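## Task

Every cardboard box sits on the shelf above a label on the shelf's edge. Read the ticket at the desk's front edge, which names three labels, and move the three boxes bearing those labels onto the desk. They must rest there on their own at the end, not held by the robot, and the robot must not tip over or be left leaning.

## Robot and tools

Robot: a simulated Hello Robot Stretch 3 with one arm. It has a two-wheel base (0.33 m long, 0.34 m wide), a lift carriage on a vertical mast, and a telescoping arm that reaches out to the robot's RIGHT side. The base cannot move sideways, so you move the gripper forward or back by driving the base. An on-the-spot turn pivots about the midpoint between the wheels, 0.05 m behind the front edge. With the arm retracted and the wrist folded, a turn sweeps a radius of 0.28 m. An unfolded wrist reaches beyond that. Cameras: head_camera (896x504) and nav_camera (fisheye, 672x504) are on the head and are aimed with head_pan_rad and head_tilt_rad. wrist_camera (644x364) rides on the gripper.

Frames: the base frame has its origin on the floor between the drive wheels, with x forward, y left and z up. hand_pose is reported in it, at the point where the closed fingertips meet. The odometry frame is the base frame where the scene started. Heading is positive to the left, in -3.142 to 3.142.

execute_actions takes actions, a list run in order. Each action can have robot, steps (1 to 450 control steps at 30 per second) and until. An action holding only steps waits. robot can hold a single command, a list of up to 8 commands run one after another (entries may be {"pause_s": s} with s at most 15), or {"stop": true}, which brakes everything and clears the queue. A command can contain:
- base: exactly one key. translate_m is a straight drive in metres, counted from where the base is when the command begins. Forward is positive and the magnitude is at most 1. rotate_rad is a turn on the spot in radians, counted the same way. Left (counter-clockwise from above) is positive and the magnitude is at most 3.2. Both are offsets, not places.
- joints: absolute targets, in their own units, for any of lift_m 0 to 1.1 (arm height), arm_m 0 to 0.52 (extension), wrist_yaw_rad -1.345 to 4.42 (0 along the arm, positive toward the front, 3.0 folded over the base), wrist_pitch_rad -1.57 to 0.451 (negative tips the fingers down), wrist_roll_rad -2.911 to 2.911, gripper_m -0.089 to 0.179 (bigger is wider; the real gap is 0.007 to 0.025 less), head_pan_rad -3.953 to 1.73 (positive looks left, -1.57 looks along the arm), head_tilt_rad -1.53 to 0.419 (negative looks down). A joint you leave out keeps its previous goal.
- contact_limits: {"arm_m": e}, a motor effort in per cent (1 to 100) at which the arm halts with contact_stop. Smaller values are gentler. It applies until the next arm command.
Motions keep running across later actions and while you think. A new command takes over at once and discards any older queue. Any value out of range rejects the whole call, and nothing in it runs.

until ends an action early once all its conditions are true. {"robot": {"status": "ended"}} waits until nothing is moving and no queue runs. A field can also be compared to a number, e.g. "lift_m": [">", 0.3], or a status can be matched with a word or ["!=", "moving"]. {"any": {"status": "ended"}} fires when the first motion ends.

zoom_image: camera (head_camera, nav_camera or wrist_camera) and region [x0, y0, x1, y1] in pixels of that camera's latest image, measured from the top-left and at most 504 by 504. Use it to read the ticket and the shelf labels.

finished_scene: scene, the number of the scene to end. Call it only once everything is at rest and the objects sit on the desk by themselves.

Result lines: base_status shows progress as (distance so far of goal). joint_goals and joint_status are per joint: moving, done, off_target, contact_stop, time_out, stopped, not_commanded or torque_fault. measured_speeds gives speeds per second. The line refusals/queue/queue_left counts refused goals and the commands still waiting. Lines beginning refused:, dropped: or replaced: explain refusals, abandoned queue entries, or how the previous motion ended. robot.on_its_own appears when the robot has changed a goal by itself, a joint is slack or unpowered, a motor at rest shows unusual effort, or base_tilt has shifted 3 degrees or more (which means a lean). lidar_m gives 12 distances for 30-degree sectors, counter-clockwise starting straight ahead, measured in a plane 0.17 m above the floor. wrist_depth_mm and head_depth_mm are 7x7 grids of median depths. motor_effort is in per cent, with the peak in brackets. base_odometry counts wheel turns, so slipping still counts as travel. Each call also returns one image per camera.

Gripping: to grasp, command gripper_m smaller than the object's width. To let go, open at least 0.02 wider than where the fingers made contact. A status of done does not prove the object is held, so check with the cameras. Squeezing too hard triggers a stall guard that weakens the grip.

Cautions: fold or unfold the wrist only with lift_m between 0.32 and 0.95, wrist_pitch_rad -0.4 and roll near 0. Keep pitch at -0.5 or lower whenever yaw is below -0.4. The base is fast (0.30 m/s) only when stowed: lift below 0.30, arm below 0.03, yaw above 2.54. Pushing against something solid with the gripper above about 0.45 m can tip the robot, and pushing again after a contact_stop is worse. So is driving while the gripper grips, hooks or presses something fixed, or snagging furniture, especially when reversing. If base_tilt shows a lean, back off in small steps, free the gripper, and lower lift_m to about 0.2. A wrist that pushes too long shuts off for 10 s. Avoid dropping, slamming or knocking items off. Loose objects may get an occasional nudge, so recheck before finishing.

Each tool is called after "Emit:" as name(argument=value, ...), one argument or row to a line, values as JSON.

## Session

Emit:
execute_actions(
  actions=[],
)

Scene clock: 0.00 s.
robot.base_odometry: x=+0.000 y=+0.000 heading=+0.000 (m, m, rad; robot's odometry frame)
robot.turned_by_wheels: +0.000 (rad since the last result)
robot.turned_by_imu: +0.000 (rad since the last result)
robot.base_tilt: forward=-0.6 right=-0.4 (deg)
robot.lidar_m: 1.89 2.00 2.74 2.84 2.59 1.92 1.86 1.94 1.22 1.00 1.29 1.96
robot.head_depth_mm: 1732 1743 1764 1766 1804 1821 1847 / 1738 1744 1774 1797 1831 1850 1854 / 1771 1767 1795 1826 1841 1865 1862 / 1781 1773 1823 1829 1861 1894 1888 / 1798 1831 1843 1873 1906 1920 1942 / 1816 1850 1869 1901 1920 1950 1954 / 1832 1868 1890 1912 1934 1965 1980
robot.base_status: not_commanded
robot.joint_positions: lift_m=+0.598 arm_m=-0.001 wrist_yaw_rad=+2.927 wrist_pitch_rad=-0.386 wrist_roll_rad=-0.013 gripper_m=+0.037 head_pan_rad=-0.019 head_tilt_rad=+0.011
robot.joint_goals: lift_m=+0.598 arm_m=-0.001 wrist_yaw_rad=+2.927 wrist_pitch_rad=-0.386 wrist_roll_rad=-0.013 gripper_m=+0.037 head_pan_rad=-0.019 head_tilt_rad=+0.011
robot.joint_status: lift_m=not_commanded arm_m=not_commanded wrist_yaw_rad=not_commanded wrist_pitch_rad=not_commanded wrist_roll_rad=not_commanded gripper_m=not_commanded head_pan_rad=not_commanded head_tilt_rad=not_commanded
robot.measured_speeds: translate_m=+0.000 rotate_rad=+0.000 lift_m=+0.000 arm_m=+0.000 wrist_yaw_rad=+0.000 wrist_pitch_rad=+0.000 wrist_roll_rad=+0.000 head_pan_rad=+0.000 head_tilt_rad=+0.000
robot: refusals=0 queue=idle queue_left=0
robot.motor_effort: left_wheel=+0 right_wheel=-1 lift_m=+27 arm_m=+0 wrist_yaw_rad=+0 wrist_pitch_rad=+9 wrist_roll_rad=+0 gripper_m=+0 head_pan_rad=+1 head_tilt_rad=+2 (%)
robot.hand_pose: x=+0.0274 y=+0.0789 z=+0.6180 quat_wxyz=(+0.209, +0.700, +0.062, +0.680) (m; robot's base frame)
robot.wrist_depth_mm: - - - - - - - / - - - - - - - / - - - - - - - / - - - - - - - / - - - - - - - / 987 - - 954 943 917 931 / 840 813 808 795 811 792 783
pictures: head_camera (sideways: a quarter turn clockwise sets it upright), nav_camera (sideways: a quarter turn counterclockwise sets it upright), wrist_camera
Images, in order (width x height): head_camera 896x504, nav_camera 672x504, wrist_camera 644x364.

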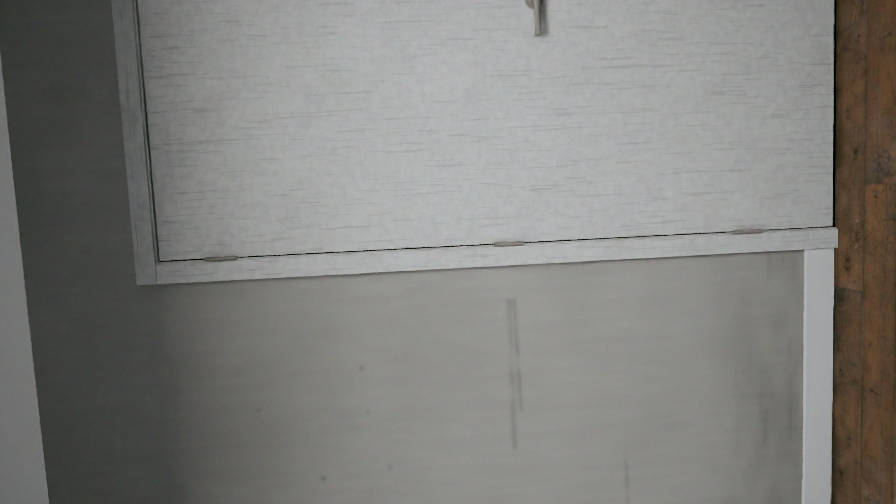

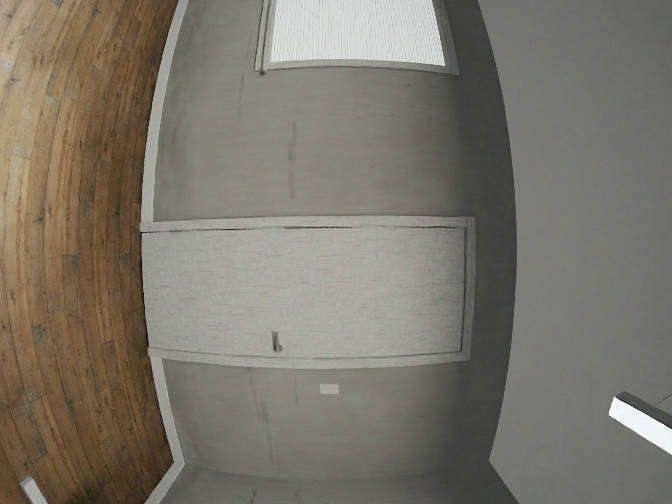

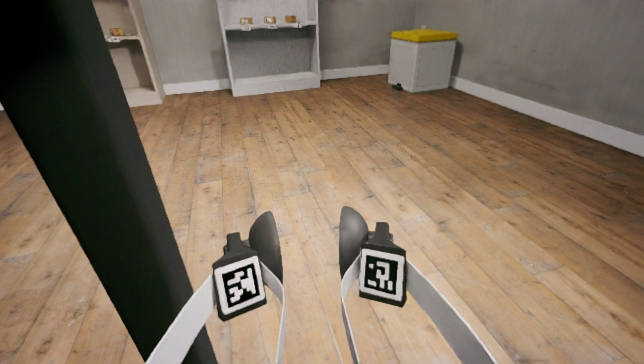

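Emit:
execute_actions(
  actions=[
    {"robot":{"joints":{"head_pan_rad":1.4,"head_tilt_rad":-0.3}},"steps":450,"until":{"robot":{"status":"ended"}}},
  ],
)

Scene clock: 4.97 s.
robot.base_odometry: x=+0.000 y=+0.000 heading=+0.000 (m, m, rad; robot's odometry frame)
robot.turned_by_wheels: +0.000 (rad since the last result)
robot.turned_by_imu: +0.000 (rad since the last result)
robot.base_tilt: forward=-0.6 right=-0.4 (deg)
robot.lidar_m: 1.89 2.00 2.74 2.83 2.59 1.92 1.87 1.94 1.21 1.00 1.29 1.95
robot.head_depth_mm: 2733 2939 3160 3247 2246 1689 1354 / 2695 2869 3061 3227 2257 1719 1363 / 2648 2850 3013 3190 2305 1730 1376 / 2632 2839 2978 3107 2357 1727 1388 / 2594 2781 2969 3197 2380 1767 1400 / 2604 2795 2998 3142 2416 1787 1418 / 2576 2770 2898 3067 2439 1797 1422
robot.base_status: not_commanded
robot.joint_positions: lift_m=+0.598 arm_m=-0.001 wrist_yaw_rad=+2.927 wrist_pitch_rad=-0.386 wrist_roll_rad=-0.013 gripper_m=+0.037 head_pan_rad=+1.393 head_tilt_rad=-0.296
robot.joint_goals: lift_m=+0.598 arm_m=-0.001 wrist_yaw_rad=+2.927 wrist_pitch_rad=-0.386 wrist_roll_rad=-0.013 gripper_m=+0.037 head_pan_rad=+1.400 head_tilt_rad=-0.300
robot.joint_status: lift_m=not_commanded arm_m=not_commanded wrist_yaw_rad=not_commanded wrist_pitch_rad=not_commanded wrist_roll_rad=not_commanded gripper_m=not_commanded head_pan_rad=done head_tilt_rad=done
robot.measured_speeds: translate_m=+0.000 rotate_rad=+0.000 lift_m=+0.000 arm_m=+0.000 wrist_yaw_rad=+0.000 wrist_pitch_rad=+0.000 wrist_roll_rad=+0.000 head_pan_rad=+0.000 head_tilt_rad=+0.000
robot: refusals=0 queue=done queue_left=0
robot.motor_effort: left_wheel=-1(0) right_wheel=-1(1) lift_m=+27(27) arm_m=-1(0) wrist_yaw_rad=+0(0) wrist_pitch_rad=+9(9) wrist_roll_rad=+0(0) gripper_m=+1(0) head_pan_rad=+4(50) head_tilt_rad=-2(31) (%)
robot.hand_pose: x=+0.0274 y=+0.0789 z=+0.6180 quat_wxyz=(+0.209, +0.700, +0.062, +0.680) (m; robot's base frame)
robot.wrist_depth_mm: - - - - - - - / - - - - - - - / - - - - - - - / - - - - - - - / - - - - - - - / - - - 964 974 934 943 / 829 819 809 801 802 789 782
pictures: head_camera (sideways: a quarter turn clockwise sets it upright), nav_camera (sideways: a quarter turn counterclockwise sets it upright), wrist_camera
Images, in order (width x height): head_camera 896x504, nav_camera 672x504, wrist_camera 644x364.

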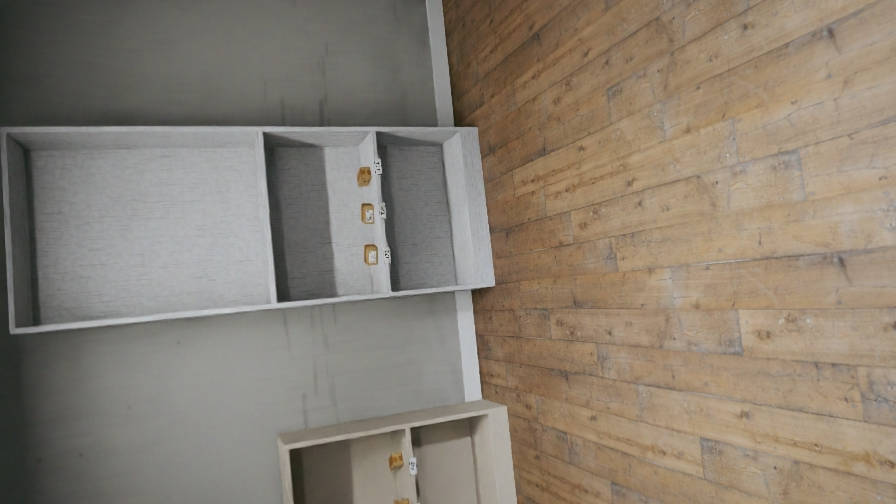

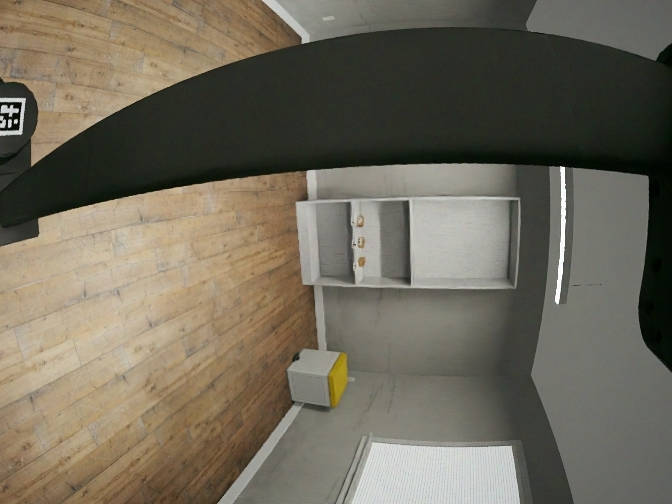

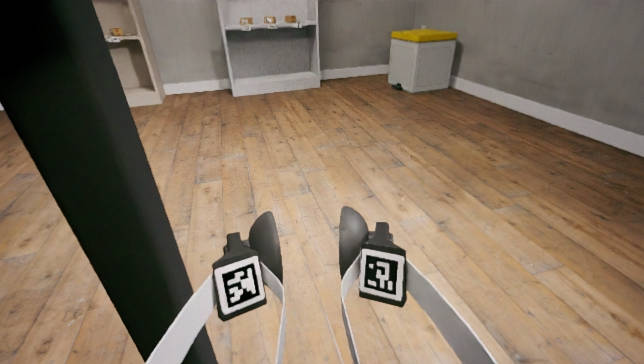

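Emit:
execute_actions(
  actions=[
    {"robot":{"joints":{"head_pan_rad":-1.6,"head_tilt_rad":-0.4}},"steps":450,"until":{"robot":{"status":"ended"}}},
  ],
)

Emit:
zoom_image(
  camera="head_camera",
  region=[200, 0, 700, 500],
)

Scene clock: 14.37 s.
robot.base_odometry: x=+0.000 y=+0.000 heading=+0.000 (m, m, rad; robot's odometry frame)
robot.turned_by_wheels: +0.000 (rad since the last result)
robot.turned_by_imu: +0.000 (rad since the last result)
robot.base_tilt: forward=-0.5 right=-0.3 (deg)
robot.lidar_m: 1.89 2.00 2.74 2.84 2.59 1.92 1.86 1.95 1.22 0.99 1.29 1.96
robot.head_depth_mm: 1311 1417 1204 1717 1830 1527 1270 / 1323 1430 1238 1417 1780 1500 1280 / 1322 1445 1269 1382 1315 1479 1277 / 1335 1449 1313 1753 1906 1589 1301 / 1334 1454 1350 1763 1914 1615 1302 / 1333 1470 1408 989 1893 1575 1320 / 1342 1469 1461 913 1938 1637 1325
robot.base_status: not_commanded
robot.joint_positions: lift_m=+0.598 arm_m=-0.001 wrist_yaw_rad=+2.927 wrist_pitch_rad=-0.386 wrist_roll_rad=-0.013 gripper_m=+0.037 head_pan_rad=-1.593 head_tilt_rad=-0.395
robot.joint_goals: lift_m=+0.598 arm_m=-0.001 wrist_yaw_rad=+2.927 wrist_pitch_rad=-0.386 wrist_roll_rad=-0.013 gripper_m=+0.037 head_pan_rad=-1.600 head_tilt_rad=-0.400
robot.joint_status: lift_m=not_commanded arm_m=not_commanded wrist_yaw_rad=not_commanded wrist_pitch_rad=not_commanded wrist_roll_rad=not_commanded gripper_m=not_commanded head_pan_rad=done head_tilt_rad=done
robot.measured_speeds: translate_m=+0.000 rotate_rad=+0.000 lift_m=+0.000 arm_m=+0.000 wrist_yaw_rad=+0.000 wrist_pitch_rad=+0.000 wrist_roll_rad=+0.000 head_pan_rad=+0.000 head_tilt_rad=+0.000
robot: refusals=0 queue=done queue_left=0
robot.motor_effort: left_wheel=+0(1) right_wheel=-1(0) lift_m=+27(28) arm_m=+0(0) wrist_yaw_rad=+0(0) wrist_pitch_rad=+9(9) wrist_roll_rad=+0(0) gripper_m=+1(1) head_pan_rad=-4(52) head_tilt_rad=-3(16) (%)
robot.hand_pose: x=+0.0274 y=+0.0789 z=+0.6180 quat_wxyz=(+0.209, +0.700, +0.062, +0.680) (m; robot's base frame)
robot.wrist_depth_mm: - - - - - - - / - - - - - - - / - - - - - - - / - - - - - - - / - - - - - - - / - - - 960 946 940 909 / 835 828 800 813 793 786 793
pictures: head_camera (sideways: a quarter turn clockwise sets it upright), nav_camera (sideways: a quarter turn counterclockwise sets it upright), wrist_camera
Images, in order (width x height): head_camera 896x504, nav_camera 672x504, wrist_camera 644x364.

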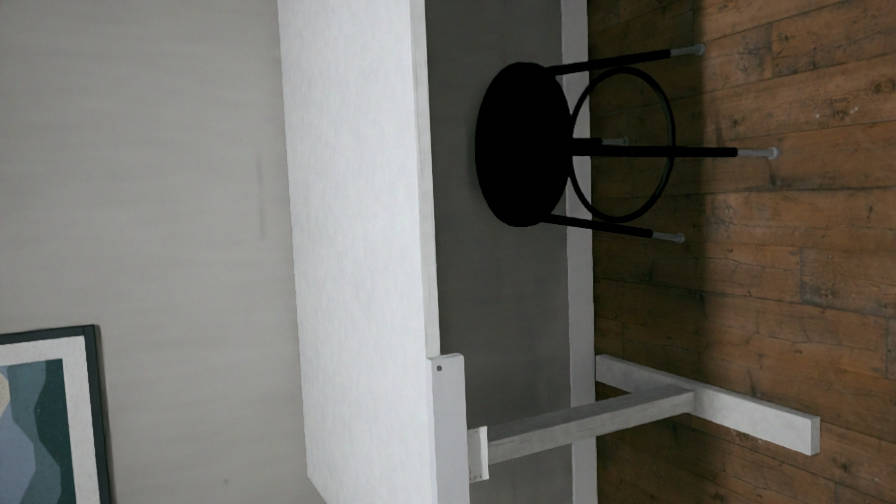

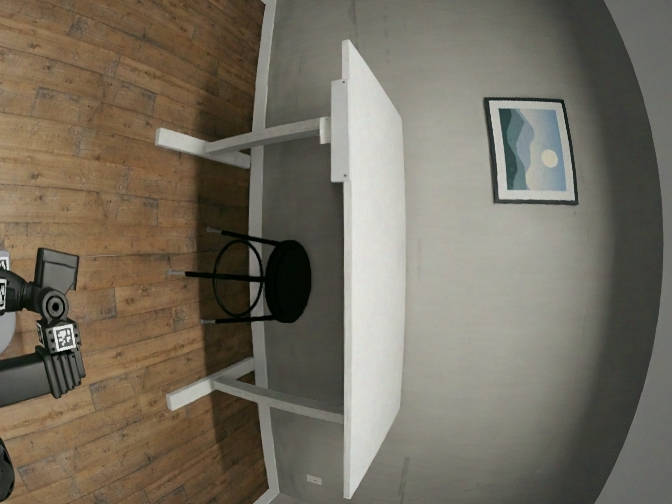

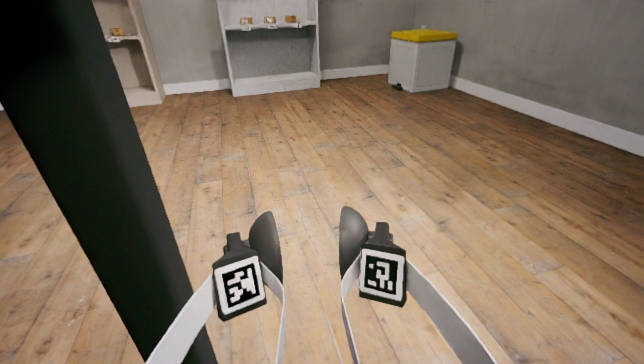

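Region (200, 0, 700, 500) of head_camera's 896x504 image, scaled by 1.008, with more detail than that image has.

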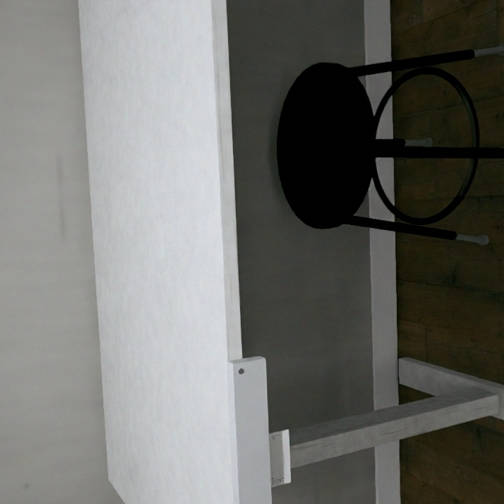

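Emit:
execute_actions(
  actions=[
    {"robot":{"joints":{"head_pan_rad":-1.2,"head_tilt_rad":-0.5}},"steps":450,"until":{"robot":{"status":"ended"}}},
  ],
)

Scene clock: 18.80 s.
robot.base_odometry: x=+0.000 y=+0.000 heading=+0.000 (m, m, rad; robot's odometry frame)
robot.turned_by_wheels: +0.000 (rad since the last result)
robot.turned_by_imu: +0.000 (rad since the last result)
robot.base_tilt: forward=-0.6 right=-0.3 (deg)
robot.lidar_m: 1.89 2.00 2.74 2.84 2.60 1.92 1.86 1.94 1.22 1.00 1.29 1.95
robot.head_depth_mm: 1283 1371 953 1727 1647 1418 1194 / 1345 1448 971 1849 1766 1433 1202 / 1404 1498 934 1916 1742 1448 1209 / 1464 1582 1010 2048 1751 1464 1222 / 1537 1717 1144 2187 1832 1473 1226 / 1607 1791 2056 2297 1857 1491 1243 / 1699 1928 2201 2428 1883 1514 1251
robot.base_status: not_commanded
robot.joint_positions: lift_m=+0.598 arm_m=-0.001 wrist_yaw_rad=+2.927 wrist_pitch_rad=-0.386 wrist_roll_rad=-0.013 gripper_m=+0.037 head_pan_rad=-1.207 head_tilt_rad=-0.493
robot.joint_goals: lift_m=+0.598 arm_m=-0.001 wrist_yaw_rad=+2.927 wrist_pitch_rad=-0.386 wrist_roll_rad=-0.013 gripper_m=+0.037 head_pan_rad=-1.200 head_tilt_rad=-0.500
robot.joint_status: lift_m=not_commanded arm_m=not_commanded wrist_yaw_rad=not_commanded wrist_pitch_rad=not_commanded wrist_roll_rad=not_commanded gripper_m=not_commanded head_pan_rad=done head_tilt_rad=done
robot.measured_speeds: translate_m=+0.000 rotate_rad=+0.000 lift_m=+0.000 arm_m=+0.000 wrist_yaw_rad=+0.000 wrist_pitch_rad=+0.000 wrist_roll_rad=+0.000 head_pan_rad=+0.000 head_tilt_rad=+0.000
robot: refusals=0 queue=done queue_left=0
robot.motor_effort: left_wheel=+0(0) right_wheel=-1(0) lift_m=+28(27) arm_m=-1(1) wrist_yaw_rad=+0(0) wrist_pitch_rad=+9(9) wrist_roll_rad=+0(0) gripper_m=+0(1) head_pan_rad=+5(38) head_tilt_rad=-4(16) (%)
robot.hand_pose: x=+0.0274 y=+0.0789 z=+0.6180 quat_wxyz=(+0.209, +0.700, +0.062, +0.680) (m; robot's base frame)
robot.wrist_depth_mm: - - - - - - - / - - - - - - - / - - - - - - - / - - - - - - - / - - - - - - - / 993 - - 970 963 958 931 / 828 821 810 810 800 805 783
pictures: head_camera (sideways: a quarter turn clockwise sets it upright), nav_camera (sideways: a quarter turn counterclockwise sets it upright), wrist_camera
Images, in order (width x height): head_camera 896x504, nav_camera 672x504, wrist_camera 644x364.

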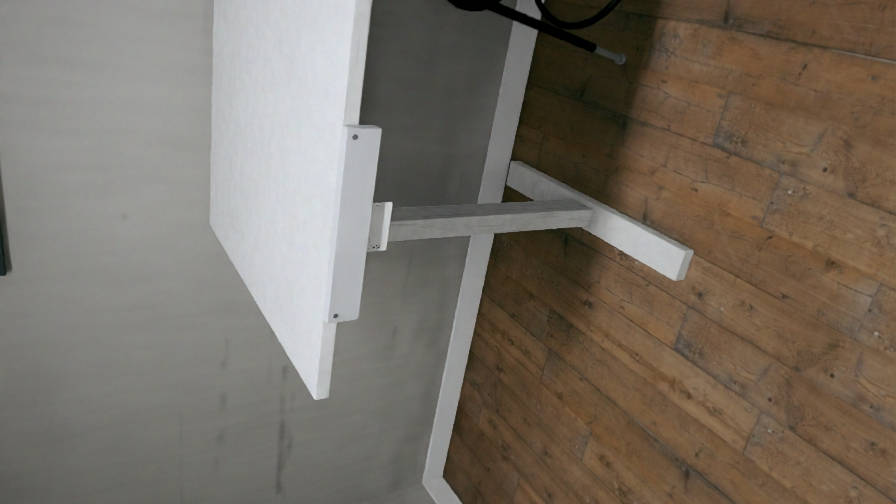

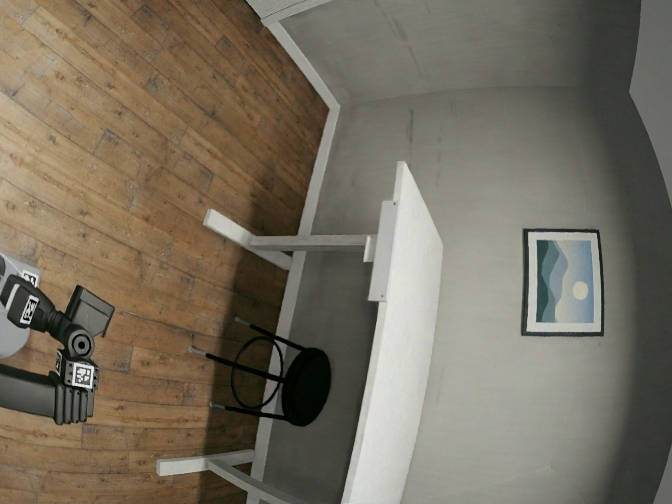

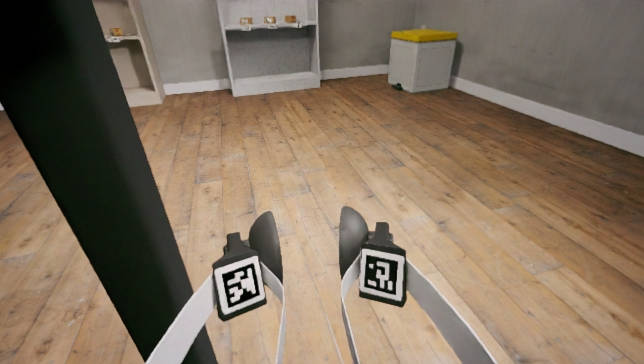

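Emit:
zoom_image(
  camera="head_camera",
  region=[300, 110, 460, 340],
)

Region (300, 110, 460, 340) of head_camera's 896x504 image, scaled by 2.191, with more detail than that image has; it fills the left 351 columns of this view, and the rest is white.

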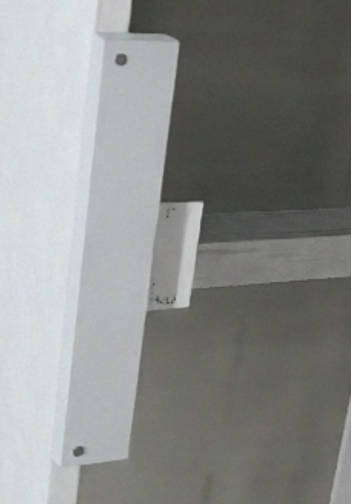

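Emit:
execute_actions(
  actions="[{\"robot\":[{\"joints\":{\"wrist_yaw_rad\":0.35}},{\"joints\":{\"wrist_pitch_rad\":0.15,\"lift_m\":0.5}}]},\"steps\":450,\"until\":{\"robot\":{\"status\":\"ended\"}}}]",
)


Emit:
execute_actions(
  actions=[
    {"robot":[{"joints":{"wrist_yaw_rad":0.35}},{"joints":{"wrist_pitch_rad":0.15,"lift_m":0.5}}],"steps":450,"until":{"robot":{"status":"ended"}}},
  ],
)

Scene clock: 43.93 s.
robot.base_odometry: x=+0.000 y=+0.000 heading=+0.000 (m, m, rad; robot's odometry frame)
robot.turned_by_wheels: +0.000 (rad since the last result)
robot.turned_by_imu: +0.000 (rad since the last result)
robot.base_tilt: forward=-0.5 right=-0.3 (deg)
robot.lidar_m: 1.89 2.00 2.74 2.83 2.59 1.93 1.86 1.94 1.22 1.00 1.29 1.96
robot.head_depth_mm: 1287 1378 951 1732 1652 1416 1190 / 1343 1439 968 1833 1771 1429 1190 / 1414 1505 935 1917 1731 1443 1219 / 1471 1587 1017 2057 1771 1461 1227 / 1536 1710 1146 2175 1856 1484 1234 / 1615 1800 2044 2289 1872 1495 1245 / 1706 1915 2209 2419 1886 1512 1257
robot.base_status: not_commanded
robot.joint_positions: lift_m=+0.501 arm_m=-0.001 wrist_yaw_rad=+0.352 wrist_pitch_rad=+0.125 wrist_roll_rad=-0.013 gripper_m=+0.037 head_pan_rad=-1.207 head_tilt_rad=-0.493
robot.joint_goals: lift_m=+0.500 arm_m=-0.001 wrist_yaw_rad=+0.350 wrist_pitch_rad=+0.150 wrist_roll_rad=-0.013 gripper_m=+0.037 head_pan_rad=-1.200 head_tilt_rad=-0.500
robot.joint_status: lift_m=done arm_m=not_commanded wrist_yaw_rad=done wrist_pitch_rad=done wrist_roll_rad=not_commanded gripper_m=not_commanded head_pan_rad=done head_tilt_rad=done
robot.measured_speeds: translate_m=+0.000 rotate_rad=+0.000 lift_m=+0.000 arm_m=+0.000 wrist_yaw_rad=+0.000 wrist_pitch_rad=+0.000 wrist_roll_rad=+0.000 head_pan_rad=+0.000 head_tilt_rad=+0.000
robot: refusals=0 queue=done queue_left=0
robot.motor_effort: left_wheel=+0(1) right_wheel=-1(1) lift_m=+12(27) arm_m=-1(0) wrist_yaw_rad=-3(4) wrist_pitch_rad=+15(17) wrist_roll_rad=+0(0) gripper_m=-1(0) head_pan_rad=+5(5) head_tilt_rad=-4(4) (%)
robot.hand_pose: x=+0.0673 y=-0.3856 z=+0.6473 quat_wxyz=(+0.692, +0.079, -0.698, +0.167) (m; robot's base frame)
robot.wrist_depth_mm: - - - - 622 570 581 / - - 704 780 837 825 832 / - - - - - - - / - - - - - - - / - - - - - 836 - / - - - - - - - / - - - - - - -
pictures: head_camera (sideways: a quarter turn clockwise sets it upright), nav_camera (sideways: a quarter turn counterclockwise sets it upright), wrist_camera
Images, in order (width x height): head_camera 896x504, nav_camera 672x504, wrist_camera 644x364.

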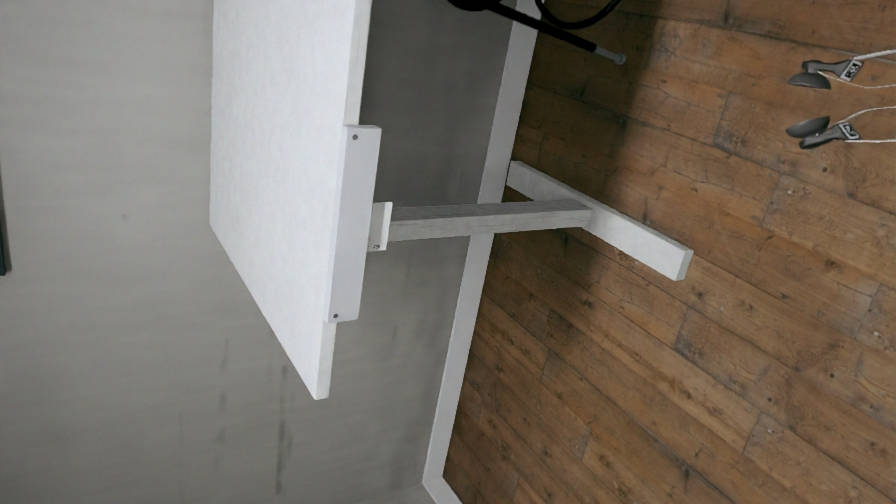

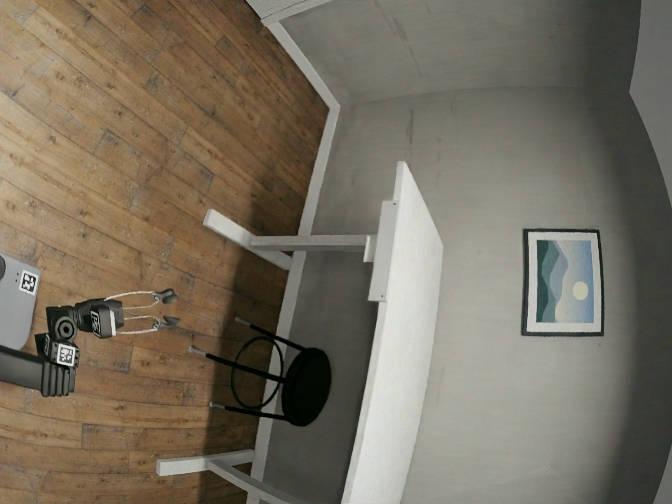

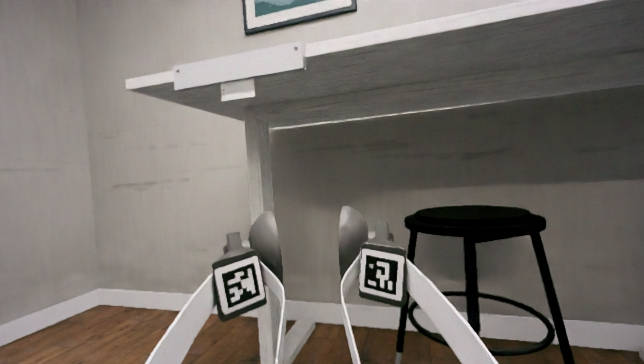

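Emit:
zoom_image(
  camera="wrist_camera",
  region=[160, 40, 320, 130],
)

Region (160, 40, 320, 130) of wrist_camera's 644x364 image, scaled by 3.150; it fills the top 284 rows of this view, and the rest is white.

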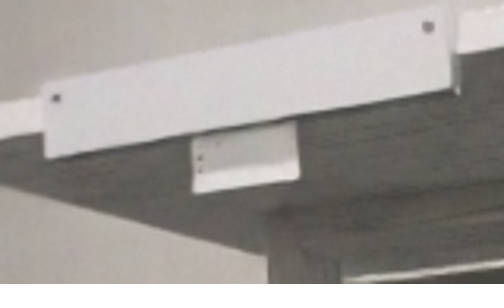

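Emit:
execute_actions(
  actions=[
    {"robot":{"base":{"translate_m":0.35},"joints":{"wrist_yaw_rad":0.0,"wrist_pitch_rad":0.3,"lift_m":0.62,"arm_m":0.2,"head_pan_rad":-1.57,"head_tilt_rad":-0.6}},"steps":450,"until":{"robot":{"status":"ended"}}},
  ],
)

Scene clock: 66.67 s.
robot.base_odometry: x=+0.350 y=+0.000 heading=+0.000 (m, m, rad; robot's odometry frame)
robot.turned_by_wheels: +0.000 (rad since the last result)
robot.turned_by_imu: +0.002 (rad since the last result)
robot.base_tilt: forward=-0.5 right=-0.3 (deg)
robot.lidar_m: 1.54 1.64 2.27 2.85 3.00 2.28 2.21 2.27 1.09 1.19 1.70 1.59
robot.head_depth_mm: 1320 1062 1645 1780 1590 1351 - / 1323 1094 1691 1898 1637 - 1149 / 1336 1129 864 1887 1696 1323 1158 / 1341 1159 880 1868 1613 1375 1170 / 1364 1199 1741 1961 1683 1383 1179 / 1362 1505 1742 1996 1695 1401 1192 / 1379 1547 1780 2011 1714 1423 1199
robot.base_status: done (translate_m +0.3500 of +0.3500)
robot.joint_positions: lift_m=+0.619 arm_m=+0.200 wrist_yaw_rad=+0.001 wrist_pitch_rad=+0.276 wrist_roll_rad=-0.013 gripper_m=+0.037 head_pan_rad=-1.563 head_tilt_rad=-0.592
robot.joint_goals: lift_m=+0.620 arm_m=+0.200 wrist_yaw_rad=+0.000 wrist_pitch_rad=+0.300 wrist_roll_rad=-0.013 gripper_m=+0.037 head_pan_rad=-1.570 head_tilt_rad=-0.600
robot.joint_status: lift_m=done arm_m=done wrist_yaw_rad=done wrist_pitch_rad=done wrist_roll_rad=not_commanded gripper_m=not_commanded head_pan_rad=done head_tilt_rad=done
robot.measured_speeds: translate_m=+0.000 rotate_rad=+0.000 lift_m=+0.000 arm_m=+0.000 wrist_yaw_rad=+0.000 wrist_pitch_rad=+0.000 wrist_roll_rad=+0.000 head_pan_rad=+0.000 head_tilt_rad=+0.000
robot: refusals=0 queue=done queue_left=0
robot.motor_effort: left_wheel=-1(5) right_wheel=-1(5) lift_m=+40(41) arm_m=+4(4) wrist_yaw_rad=-1(2) wrist_pitch_rad=+14(18) wrist_roll_rad=+1(0) gripper_m=+0(2) head_pan_rad=-4(37) head_tilt_rad=-5(21) (%)
robot.hand_pose: x=-0.0211 y=-0.5977 z=+0.8048 quat_wxyz=(+0.705, -0.097, -0.696, +0.097) (m; robot's base frame)
robot.wrist_depth_mm: - - - - - - - / - - - - - - - / - - 403 404 442 495 484 / - 669 595 702 749 787 - / - - - - - - - / - - - - - - - / - - - - - 672 -
pictures: head_camera (sideways: a quarter turn clockwise sets it upright), nav_camera (sideways: a quarter turn counterclockwise sets it upright), wrist_camera
Images, in order (width x height): head_camera 896x504, nav_camera 672x504, wrist_camera 644x364.

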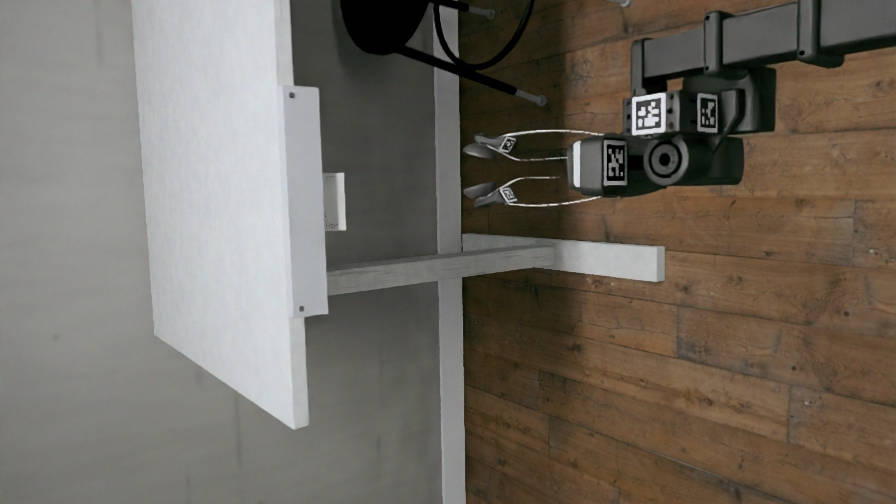

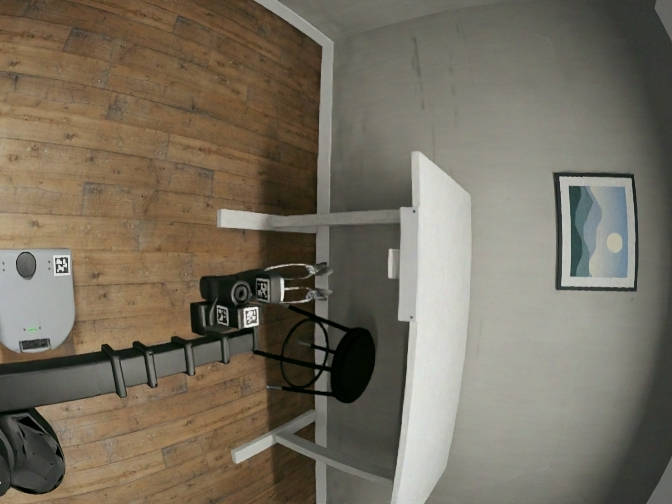

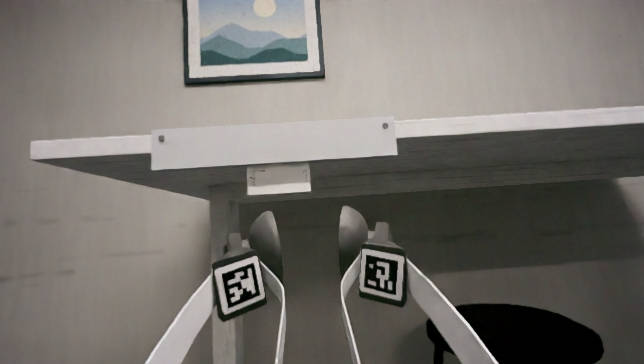

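Emit:
zoom_image(
  camera="wrist_camera",
  region=[220, 140, 340, 210],
)

Emit:
zoom_image(
  camera="head_camera",
  region=[280, 150, 380, 250],
)

Region (220, 140, 340, 210) of wrist_camera's 644x364 image, scaled by 4.200; it fills the top 294 rows of this view, and the rest is white.

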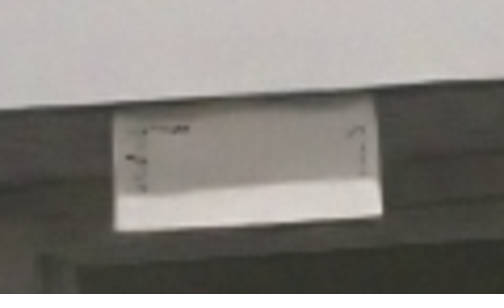

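Region (280, 150, 380, 250) of head_camera's 896x504 image, scaled by 5.040, with more detail than that image has.

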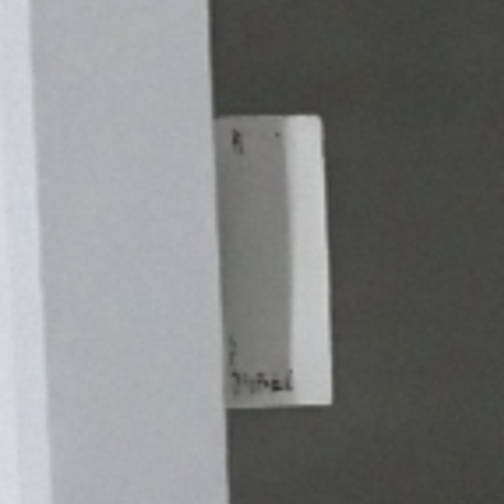

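Emit:
execute_actions(
  actions=[
    {"robot":{"joints":{"arm_m":0.33,"lift_m":0.6,"wrist_pitch_rad":0.4,"wrist_yaw_rad":0.1}},"steps":450,"until":{"robot":{"status":"ended"}}},
  ],
)

Emit:
zoom_image(
  camera="wrist_camera",
  region=[200, 130, 360, 230],
)

Scene clock: 87.73 s.
robot.base_odometry: x=+0.350 y=+0.000 heading=+0.000 (m, m, rad; robot's odometry frame)
robot.turned_by_wheels: +0.000 (rad since the last result)
robot.turned_by_imu: +0.000 (rad since the last result)
robot.base_tilt: forward=-0.5 right=-0.3 (deg)
robot.lidar_m: 1.54 1.64 2.28 2.85 2.99 2.28 2.22 2.27 1.09 1.19 1.70 1.59
robot.head_depth_mm: 1312 1063 1639 1785 1596 1358 - / 1337 1091 1697 1897 - 1329 1146 / 1334 1124 863 1908 1616 1358 1155 / 1350 1160 882 1868 1609 1376 1169 / 1355 1198 1737 1971 1667 1381 1175 / 1374 1514 1764 1985 1697 1401 1185 / 1375 1552 1772 2009 1708 1413 1207
robot.base_status: done (translate_m +0.3500 of +0.3500)
robot.joint_positions: lift_m=+0.601 arm_m=+0.330 wrist_yaw_rad=+0.099 wrist_pitch_rad=+0.376 wrist_roll_rad=-0.013 gripper_m=+0.037 head_pan_rad=-1.563 head_tilt_rad=-0.592
robot.joint_goals: lift_m=+0.600 arm_m=+0.330 wrist_yaw_rad=+0.100 wrist_pitch_rad=+0.400 wrist_roll_rad=-0.013 gripper_m=+0.037 head_pan_rad=-1.570 head_tilt_rad=-0.600
robot.joint_status: lift_m=done arm_m=done wrist_yaw_rad=done wrist_pitch_rad=done wrist_roll_rad=not_commanded gripper_m=not_commanded head_pan_rad=done head_tilt_rad=done
robot.measured_speeds: translate_m=+0.000 rotate_rad=+0.000 lift_m=+0.000 arm_m=+0.000 wrist_yaw_rad=+0.000 wrist_pitch_rad=+0.000 wrist_roll_rad=+0.000 head_pan_rad=+0.000 head_tilt_rad=+0.000
robot: refusals=0 queue=done queue_left=0
robot.motor_effort: left_wheel=+0(0) right_wheel=-1(1) lift_m=+13(41) arm_m=+3(3) wrist_yaw_rad=+2(1) wrist_pitch_rad=+14(17) wrist_roll_rad=+0(0) gripper_m=+0(0) head_pan_rad=-4(4) head_tilt_rad=-4(4) (%)
robot.hand_pose: x=+0.0030 y=-0.7206 z=+0.8109 quat_wxyz=(+0.692, -0.098, -0.696, +0.165) (m; robot's base frame)
robot.wrist_depth_mm: - - - - - - - / - - - - - - - / - 319 289 284 280 340 365 / - 435 460 285 578 590 593 / - - - - - - - / - - - - - - - / - - - - 983 976 969
pictures: head_camera (sideways: a quarter turn clockwise sets it upright), nav_camera (sideways: a quarter turn counterclockwise sets it upright), wrist_camera
Images, in order (width x height): head_camera 896x504, nav_camera 672x504, wrist_camera 644x364.

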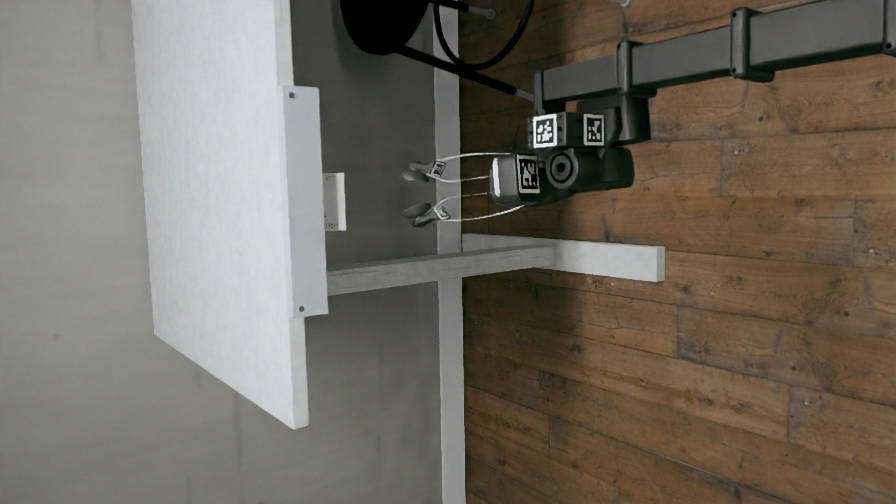

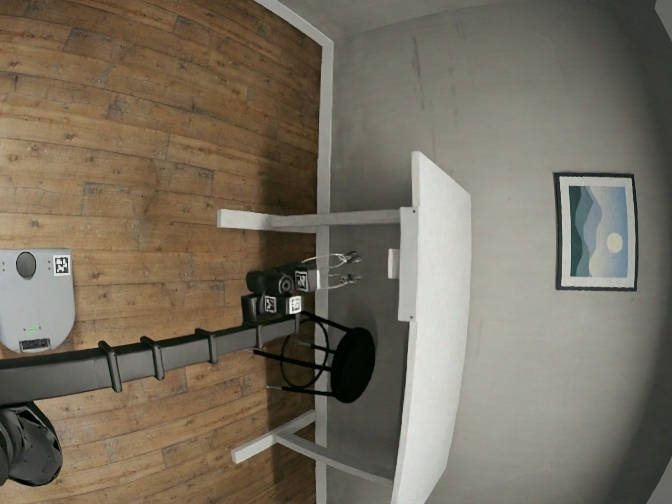

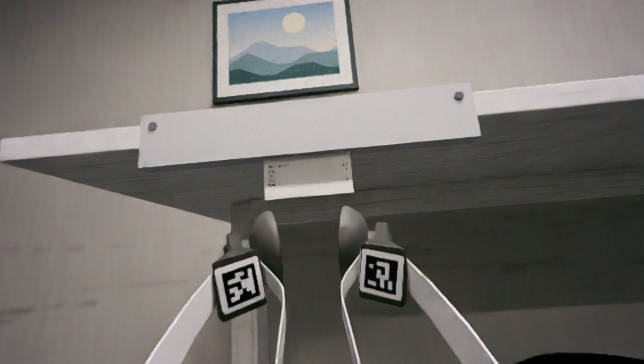

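Region (200, 130, 360, 230) of wrist_camera's 644x364 image, scaled by 3.150; it fills the top 315 rows of this view, and the rest is white.

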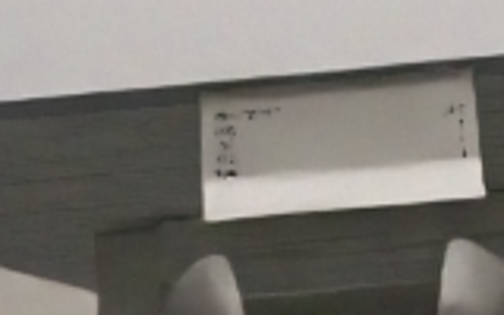

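Emit:
execute_actions(
  actions=[
    {"robot":{"joints":{"arm_m":0.42,"lift_m":0.58,"wrist_pitch_rad":0.45,"wrist_yaw_rad":0.1},"contact_limits":{"arm_m":15}},"steps":450,"until":{"robot":{"status":"ended"}}},
  ],
)

Emit:
zoom_image(
  camera="wrist_camera",
  region=[200, 80, 420, 240],
)

Scene clock: 106.77 s.
robot.base_odometry: x=+0.350 y=+0.000 heading=+0.000 (m, m, rad; robot's odometry frame)
robot.turned_by_wheels: +0.000 (rad since the last result)
robot.turned_by_imu: +0.000 (rad since the last result)
robot.base_tilt: forward=-0.6 right=-0.2 (deg)
robot.lidar_m: 1.54 1.64 2.27 2.85 2.99 2.28 2.22 2.26 1.08 1.19 1.70 1.59
robot.head_depth_mm: 1316 1062 1633 1775 1588 1361 - / 1332 1088 1698 1889 1524 1334 1153 / 1334 1122 863 1927 1580 1351 1154 / 1345 1161 879 1889 1611 1371 1169 / 1355 1196 1755 1966 1675 1384 1177 / 1372 1509 1764 1988 1685 1400 1190 / 1373 1545 1772 2018 1717 1419 1204
robot.base_status: done (translate_m +0.3500 of +0.3500)
robot.joint_positions: lift_m=+0.581 arm_m=+0.420 wrist_yaw_rad=+0.099 wrist_pitch_rad=+0.414 wrist_roll_rad=-0.013 gripper_m=+0.037 head_pan_rad=-1.563 head_tilt_rad=-0.592
robot.joint_goals: lift_m=+0.580 arm_m=+0.420 wrist_yaw_rad=+0.100 wrist_pitch_rad=+0.450 wrist_roll_rad=-0.013 gripper_m=+0.037 head_pan_rad=-1.570 head_tilt_rad=-0.600
robot.joint_status: lift_m=done arm_m=done wrist_yaw_rad=done wrist_pitch_rad=done wrist_roll_rad=not_commanded gripper_m=not_commanded head_pan_rad=done head_tilt_rad=done
robot.measured_speeds: translate_m=+0.000 rotate_rad=+0.000 lift_m=+0.000 arm_m=+0.000 wrist_yaw_rad=+0.000 wrist_pitch_rad=+0.000 wrist_roll_rad=+0.000 head_pan_rad=+0.000 head_tilt_rad=+0.000
robot: refusals=0 queue=done queue_left=0
robot.motor_effort: left_wheel=-1(0) right_wheel=+0(1) lift_m=+12(13) arm_m=+4(3) wrist_yaw_rad=+1(1) wrist_pitch_rad=+14(16) wrist_roll_rad=+0(0) gripper_m=+0(1) head_pan_rad=-5(4) head_tilt_rad=-5(5) (%)
robot.contact_limits: arm_m 15 (drawing in: default 22, maximum 36; extending or still: default 29, maximum 48)
robot.hand_pose: x=+0.0028 y=-0.8077 z=+0.8003 quat_wxyz=(+0.689, -0.112, -0.694, +0.178) (m; robot's base frame)
robot.wrist_depth_mm: - - - 213 207 205 220 / 238 211 206 204 202 209 261 / 276 287 210 204 336 354 378 / - 438 470 516 520 522 509 / - - 566 - 997 977 932 / - - - 962 935 920 884 / 995 975 577 921 906 898 871
pictures: head_camera (sideways: a quarter turn clockwise sets it upright), nav_camera (sideways: a quarter turn counterclockwise sets it upright), wrist_camera
Images, in order (width x height): head_camera 896x504, nav_camera 672x504, wrist_camera 644x364.

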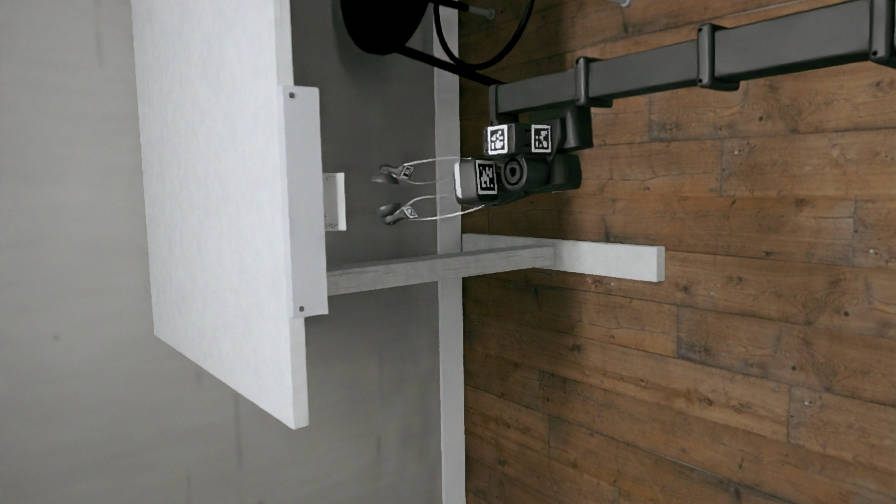

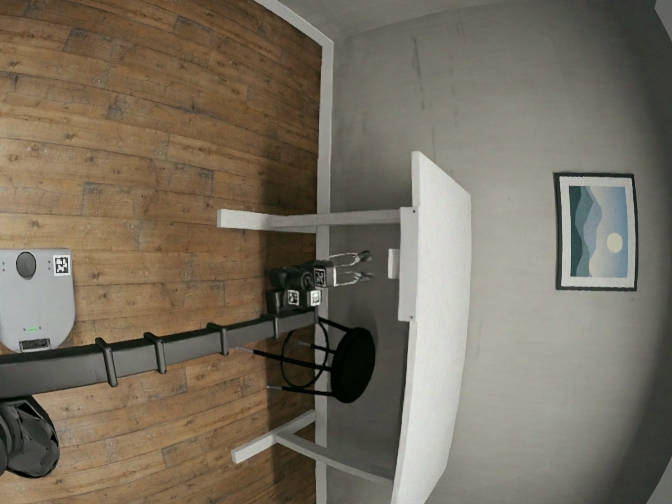

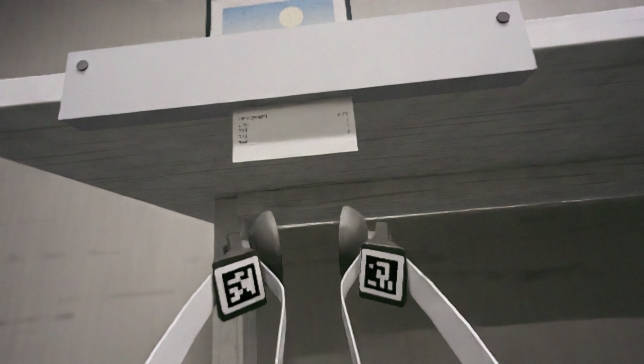

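Region (200, 80, 420, 240) of wrist_camera's 644x364 image, scaled by 2.291; it fills the top 367 rows of this view, and the rest is white.

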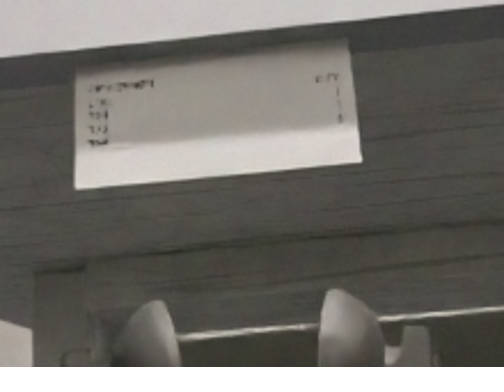

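Emit:
execute_actions(
  actions=[
    {"robot":{"joints":{"arm_m":0.50,"lift_m":0.612},"contact_limits":{"arm_m":12}},"steps":450,"until":{"robot":{"status":"ended"}}},
  ],
)

Emit:
zoom_image(
  camera="wrist_camera",
  region=[150, 30, 400, 200],
)

Scene clock: 139.10 s.
robot.base_odometry: x=+0.350 y=+0.000 heading=+0.000 (m, m, rad; robot's odometry frame)
robot.turned_by_wheels: +0.000 (rad since the last result)
robot.turned_by_imu: +0.000 (rad since the last result)
robot.base_tilt: forward=-0.5 right=-0.3 (deg)
robot.lidar_m: 1.54 1.63 2.27 2.84 2.99 2.29 2.22 2.26 1.08 1.19 1.70 1.60
robot.head_depth_mm: 1317 1054 1633 1807 1587 1355 - / 1326 1089 1692 1868 1570 1328 1145 / 1335 1120 862 1870 1626 1357 1161 / 1346 1157 879 1864 1616 1374 1168 / 1353 1202 1736 1958 1667 1383 1176 / 1364 1506 1758 2014 1681 1402 1187 / 1374 1548 1777 2030 1708 1412 1200
robot.base_status: done (translate_m +0.3500 of +0.3500)
robot.joint_positions: lift_m=+0.611 arm_m=+0.500 wrist_yaw_rad=+0.099 wrist_pitch_rad=+0.414 wrist_roll_rad=-0.013 gripper_m=+0.037 head_pan_rad=-1.563 head_tilt_rad=-0.592
robot.joint_goals: lift_m=+0.612 arm_m=+0.500 wrist_yaw_rad=+0.100 wrist_pitch_rad=+0.450 wrist_roll_rad=-0.013 gripper_m=+0.037 head_pan_rad=-1.570 head_tilt_rad=-0.600
robot.joint_status: lift_m=done arm_m=done wrist_yaw_rad=done wrist_pitch_rad=done wrist_roll_rad=not_commanded gripper_m=not_commanded head_pan_rad=done head_tilt_rad=done
robot.measured_speeds: translate_m=+0.000 rotate_rad=+0.000 lift_m=+0.000 arm_m=+0.000 wrist_yaw_rad=+0.000 wrist_pitch_rad=+0.000 wrist_roll_rad=+0.000 head_pan_rad=+0.000 head_tilt_rad=+0.000
robot: refusals=0 queue=done queue_left=0
robot.motor_effort: left_wheel=-1(0) right_wheel=-1(0) lift_m=+39(42) arm_m=+3(4) wrist_yaw_rad=+1(1) wrist_pitch_rad=+14(15) wrist_roll_rad=+0(0) gripper_m=+1(0) head_pan_rad=-4(4) head_tilt_rad=-4(4) (%)
robot.contact_limits: arm_m 12 (drawing in: default 22, maximum 36; extending or still: default 29, maximum 48)
robot.hand_pose: x=+0.0028 y=-0.8877 z=+0.8313 quat_wxyz=(+0.689, -0.112, -0.694, +0.179) (m; robot's base frame)
robot.wrist_depth_mm: 124 122 118 116 114 113 114 / 121 122 121 120 184 192 201 / 212 205 117 115 253 274 290 / 320 334 362 395 432 430 421 / 995 967 475 922 885 870 866 / 948 922 - 886 855 866 829 / 893 899 476 860 849 820 792
pictures: head_camera (sideways: a quarter turn clockwise sets it upright), nav_camera (sideways: a quarter turn counterclockwise sets it upright), wrist_camera
Images, in order (width x height): head_camera 896x504, nav_camera 672x504, wrist_camera 644x364.

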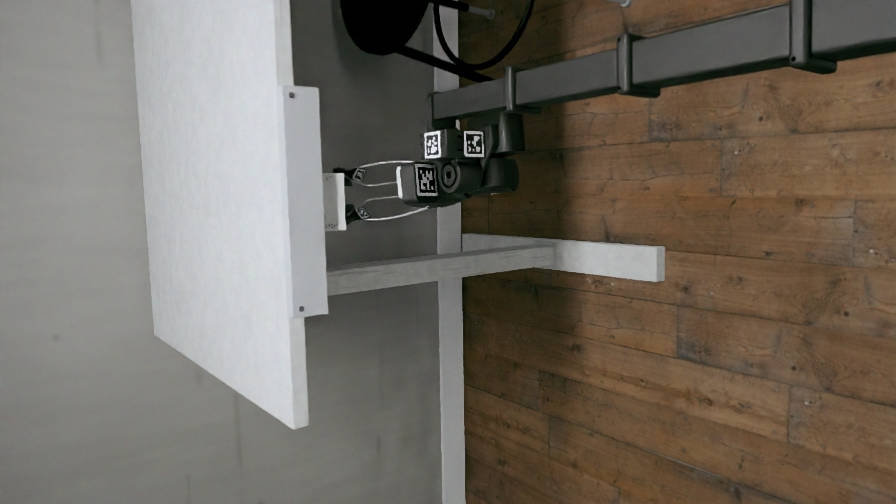

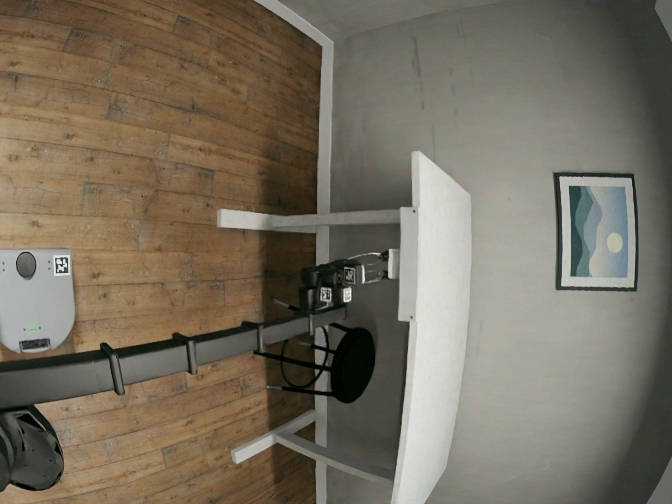

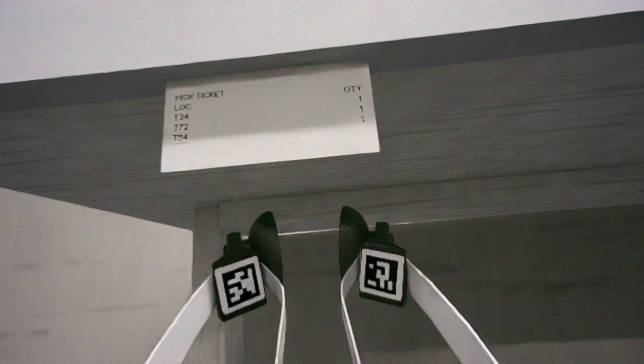

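Region (150, 30, 400, 200) of wrist_camera's 644x364 image, scaled by 2.016; it fills the top 343 rows of this view, and the rest is white.

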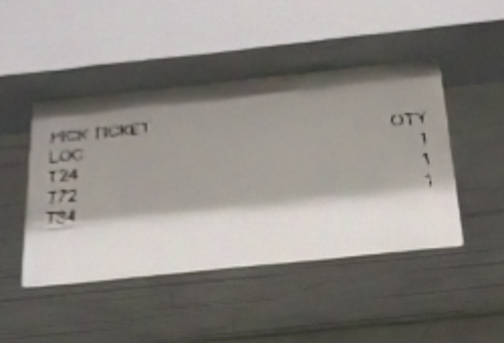

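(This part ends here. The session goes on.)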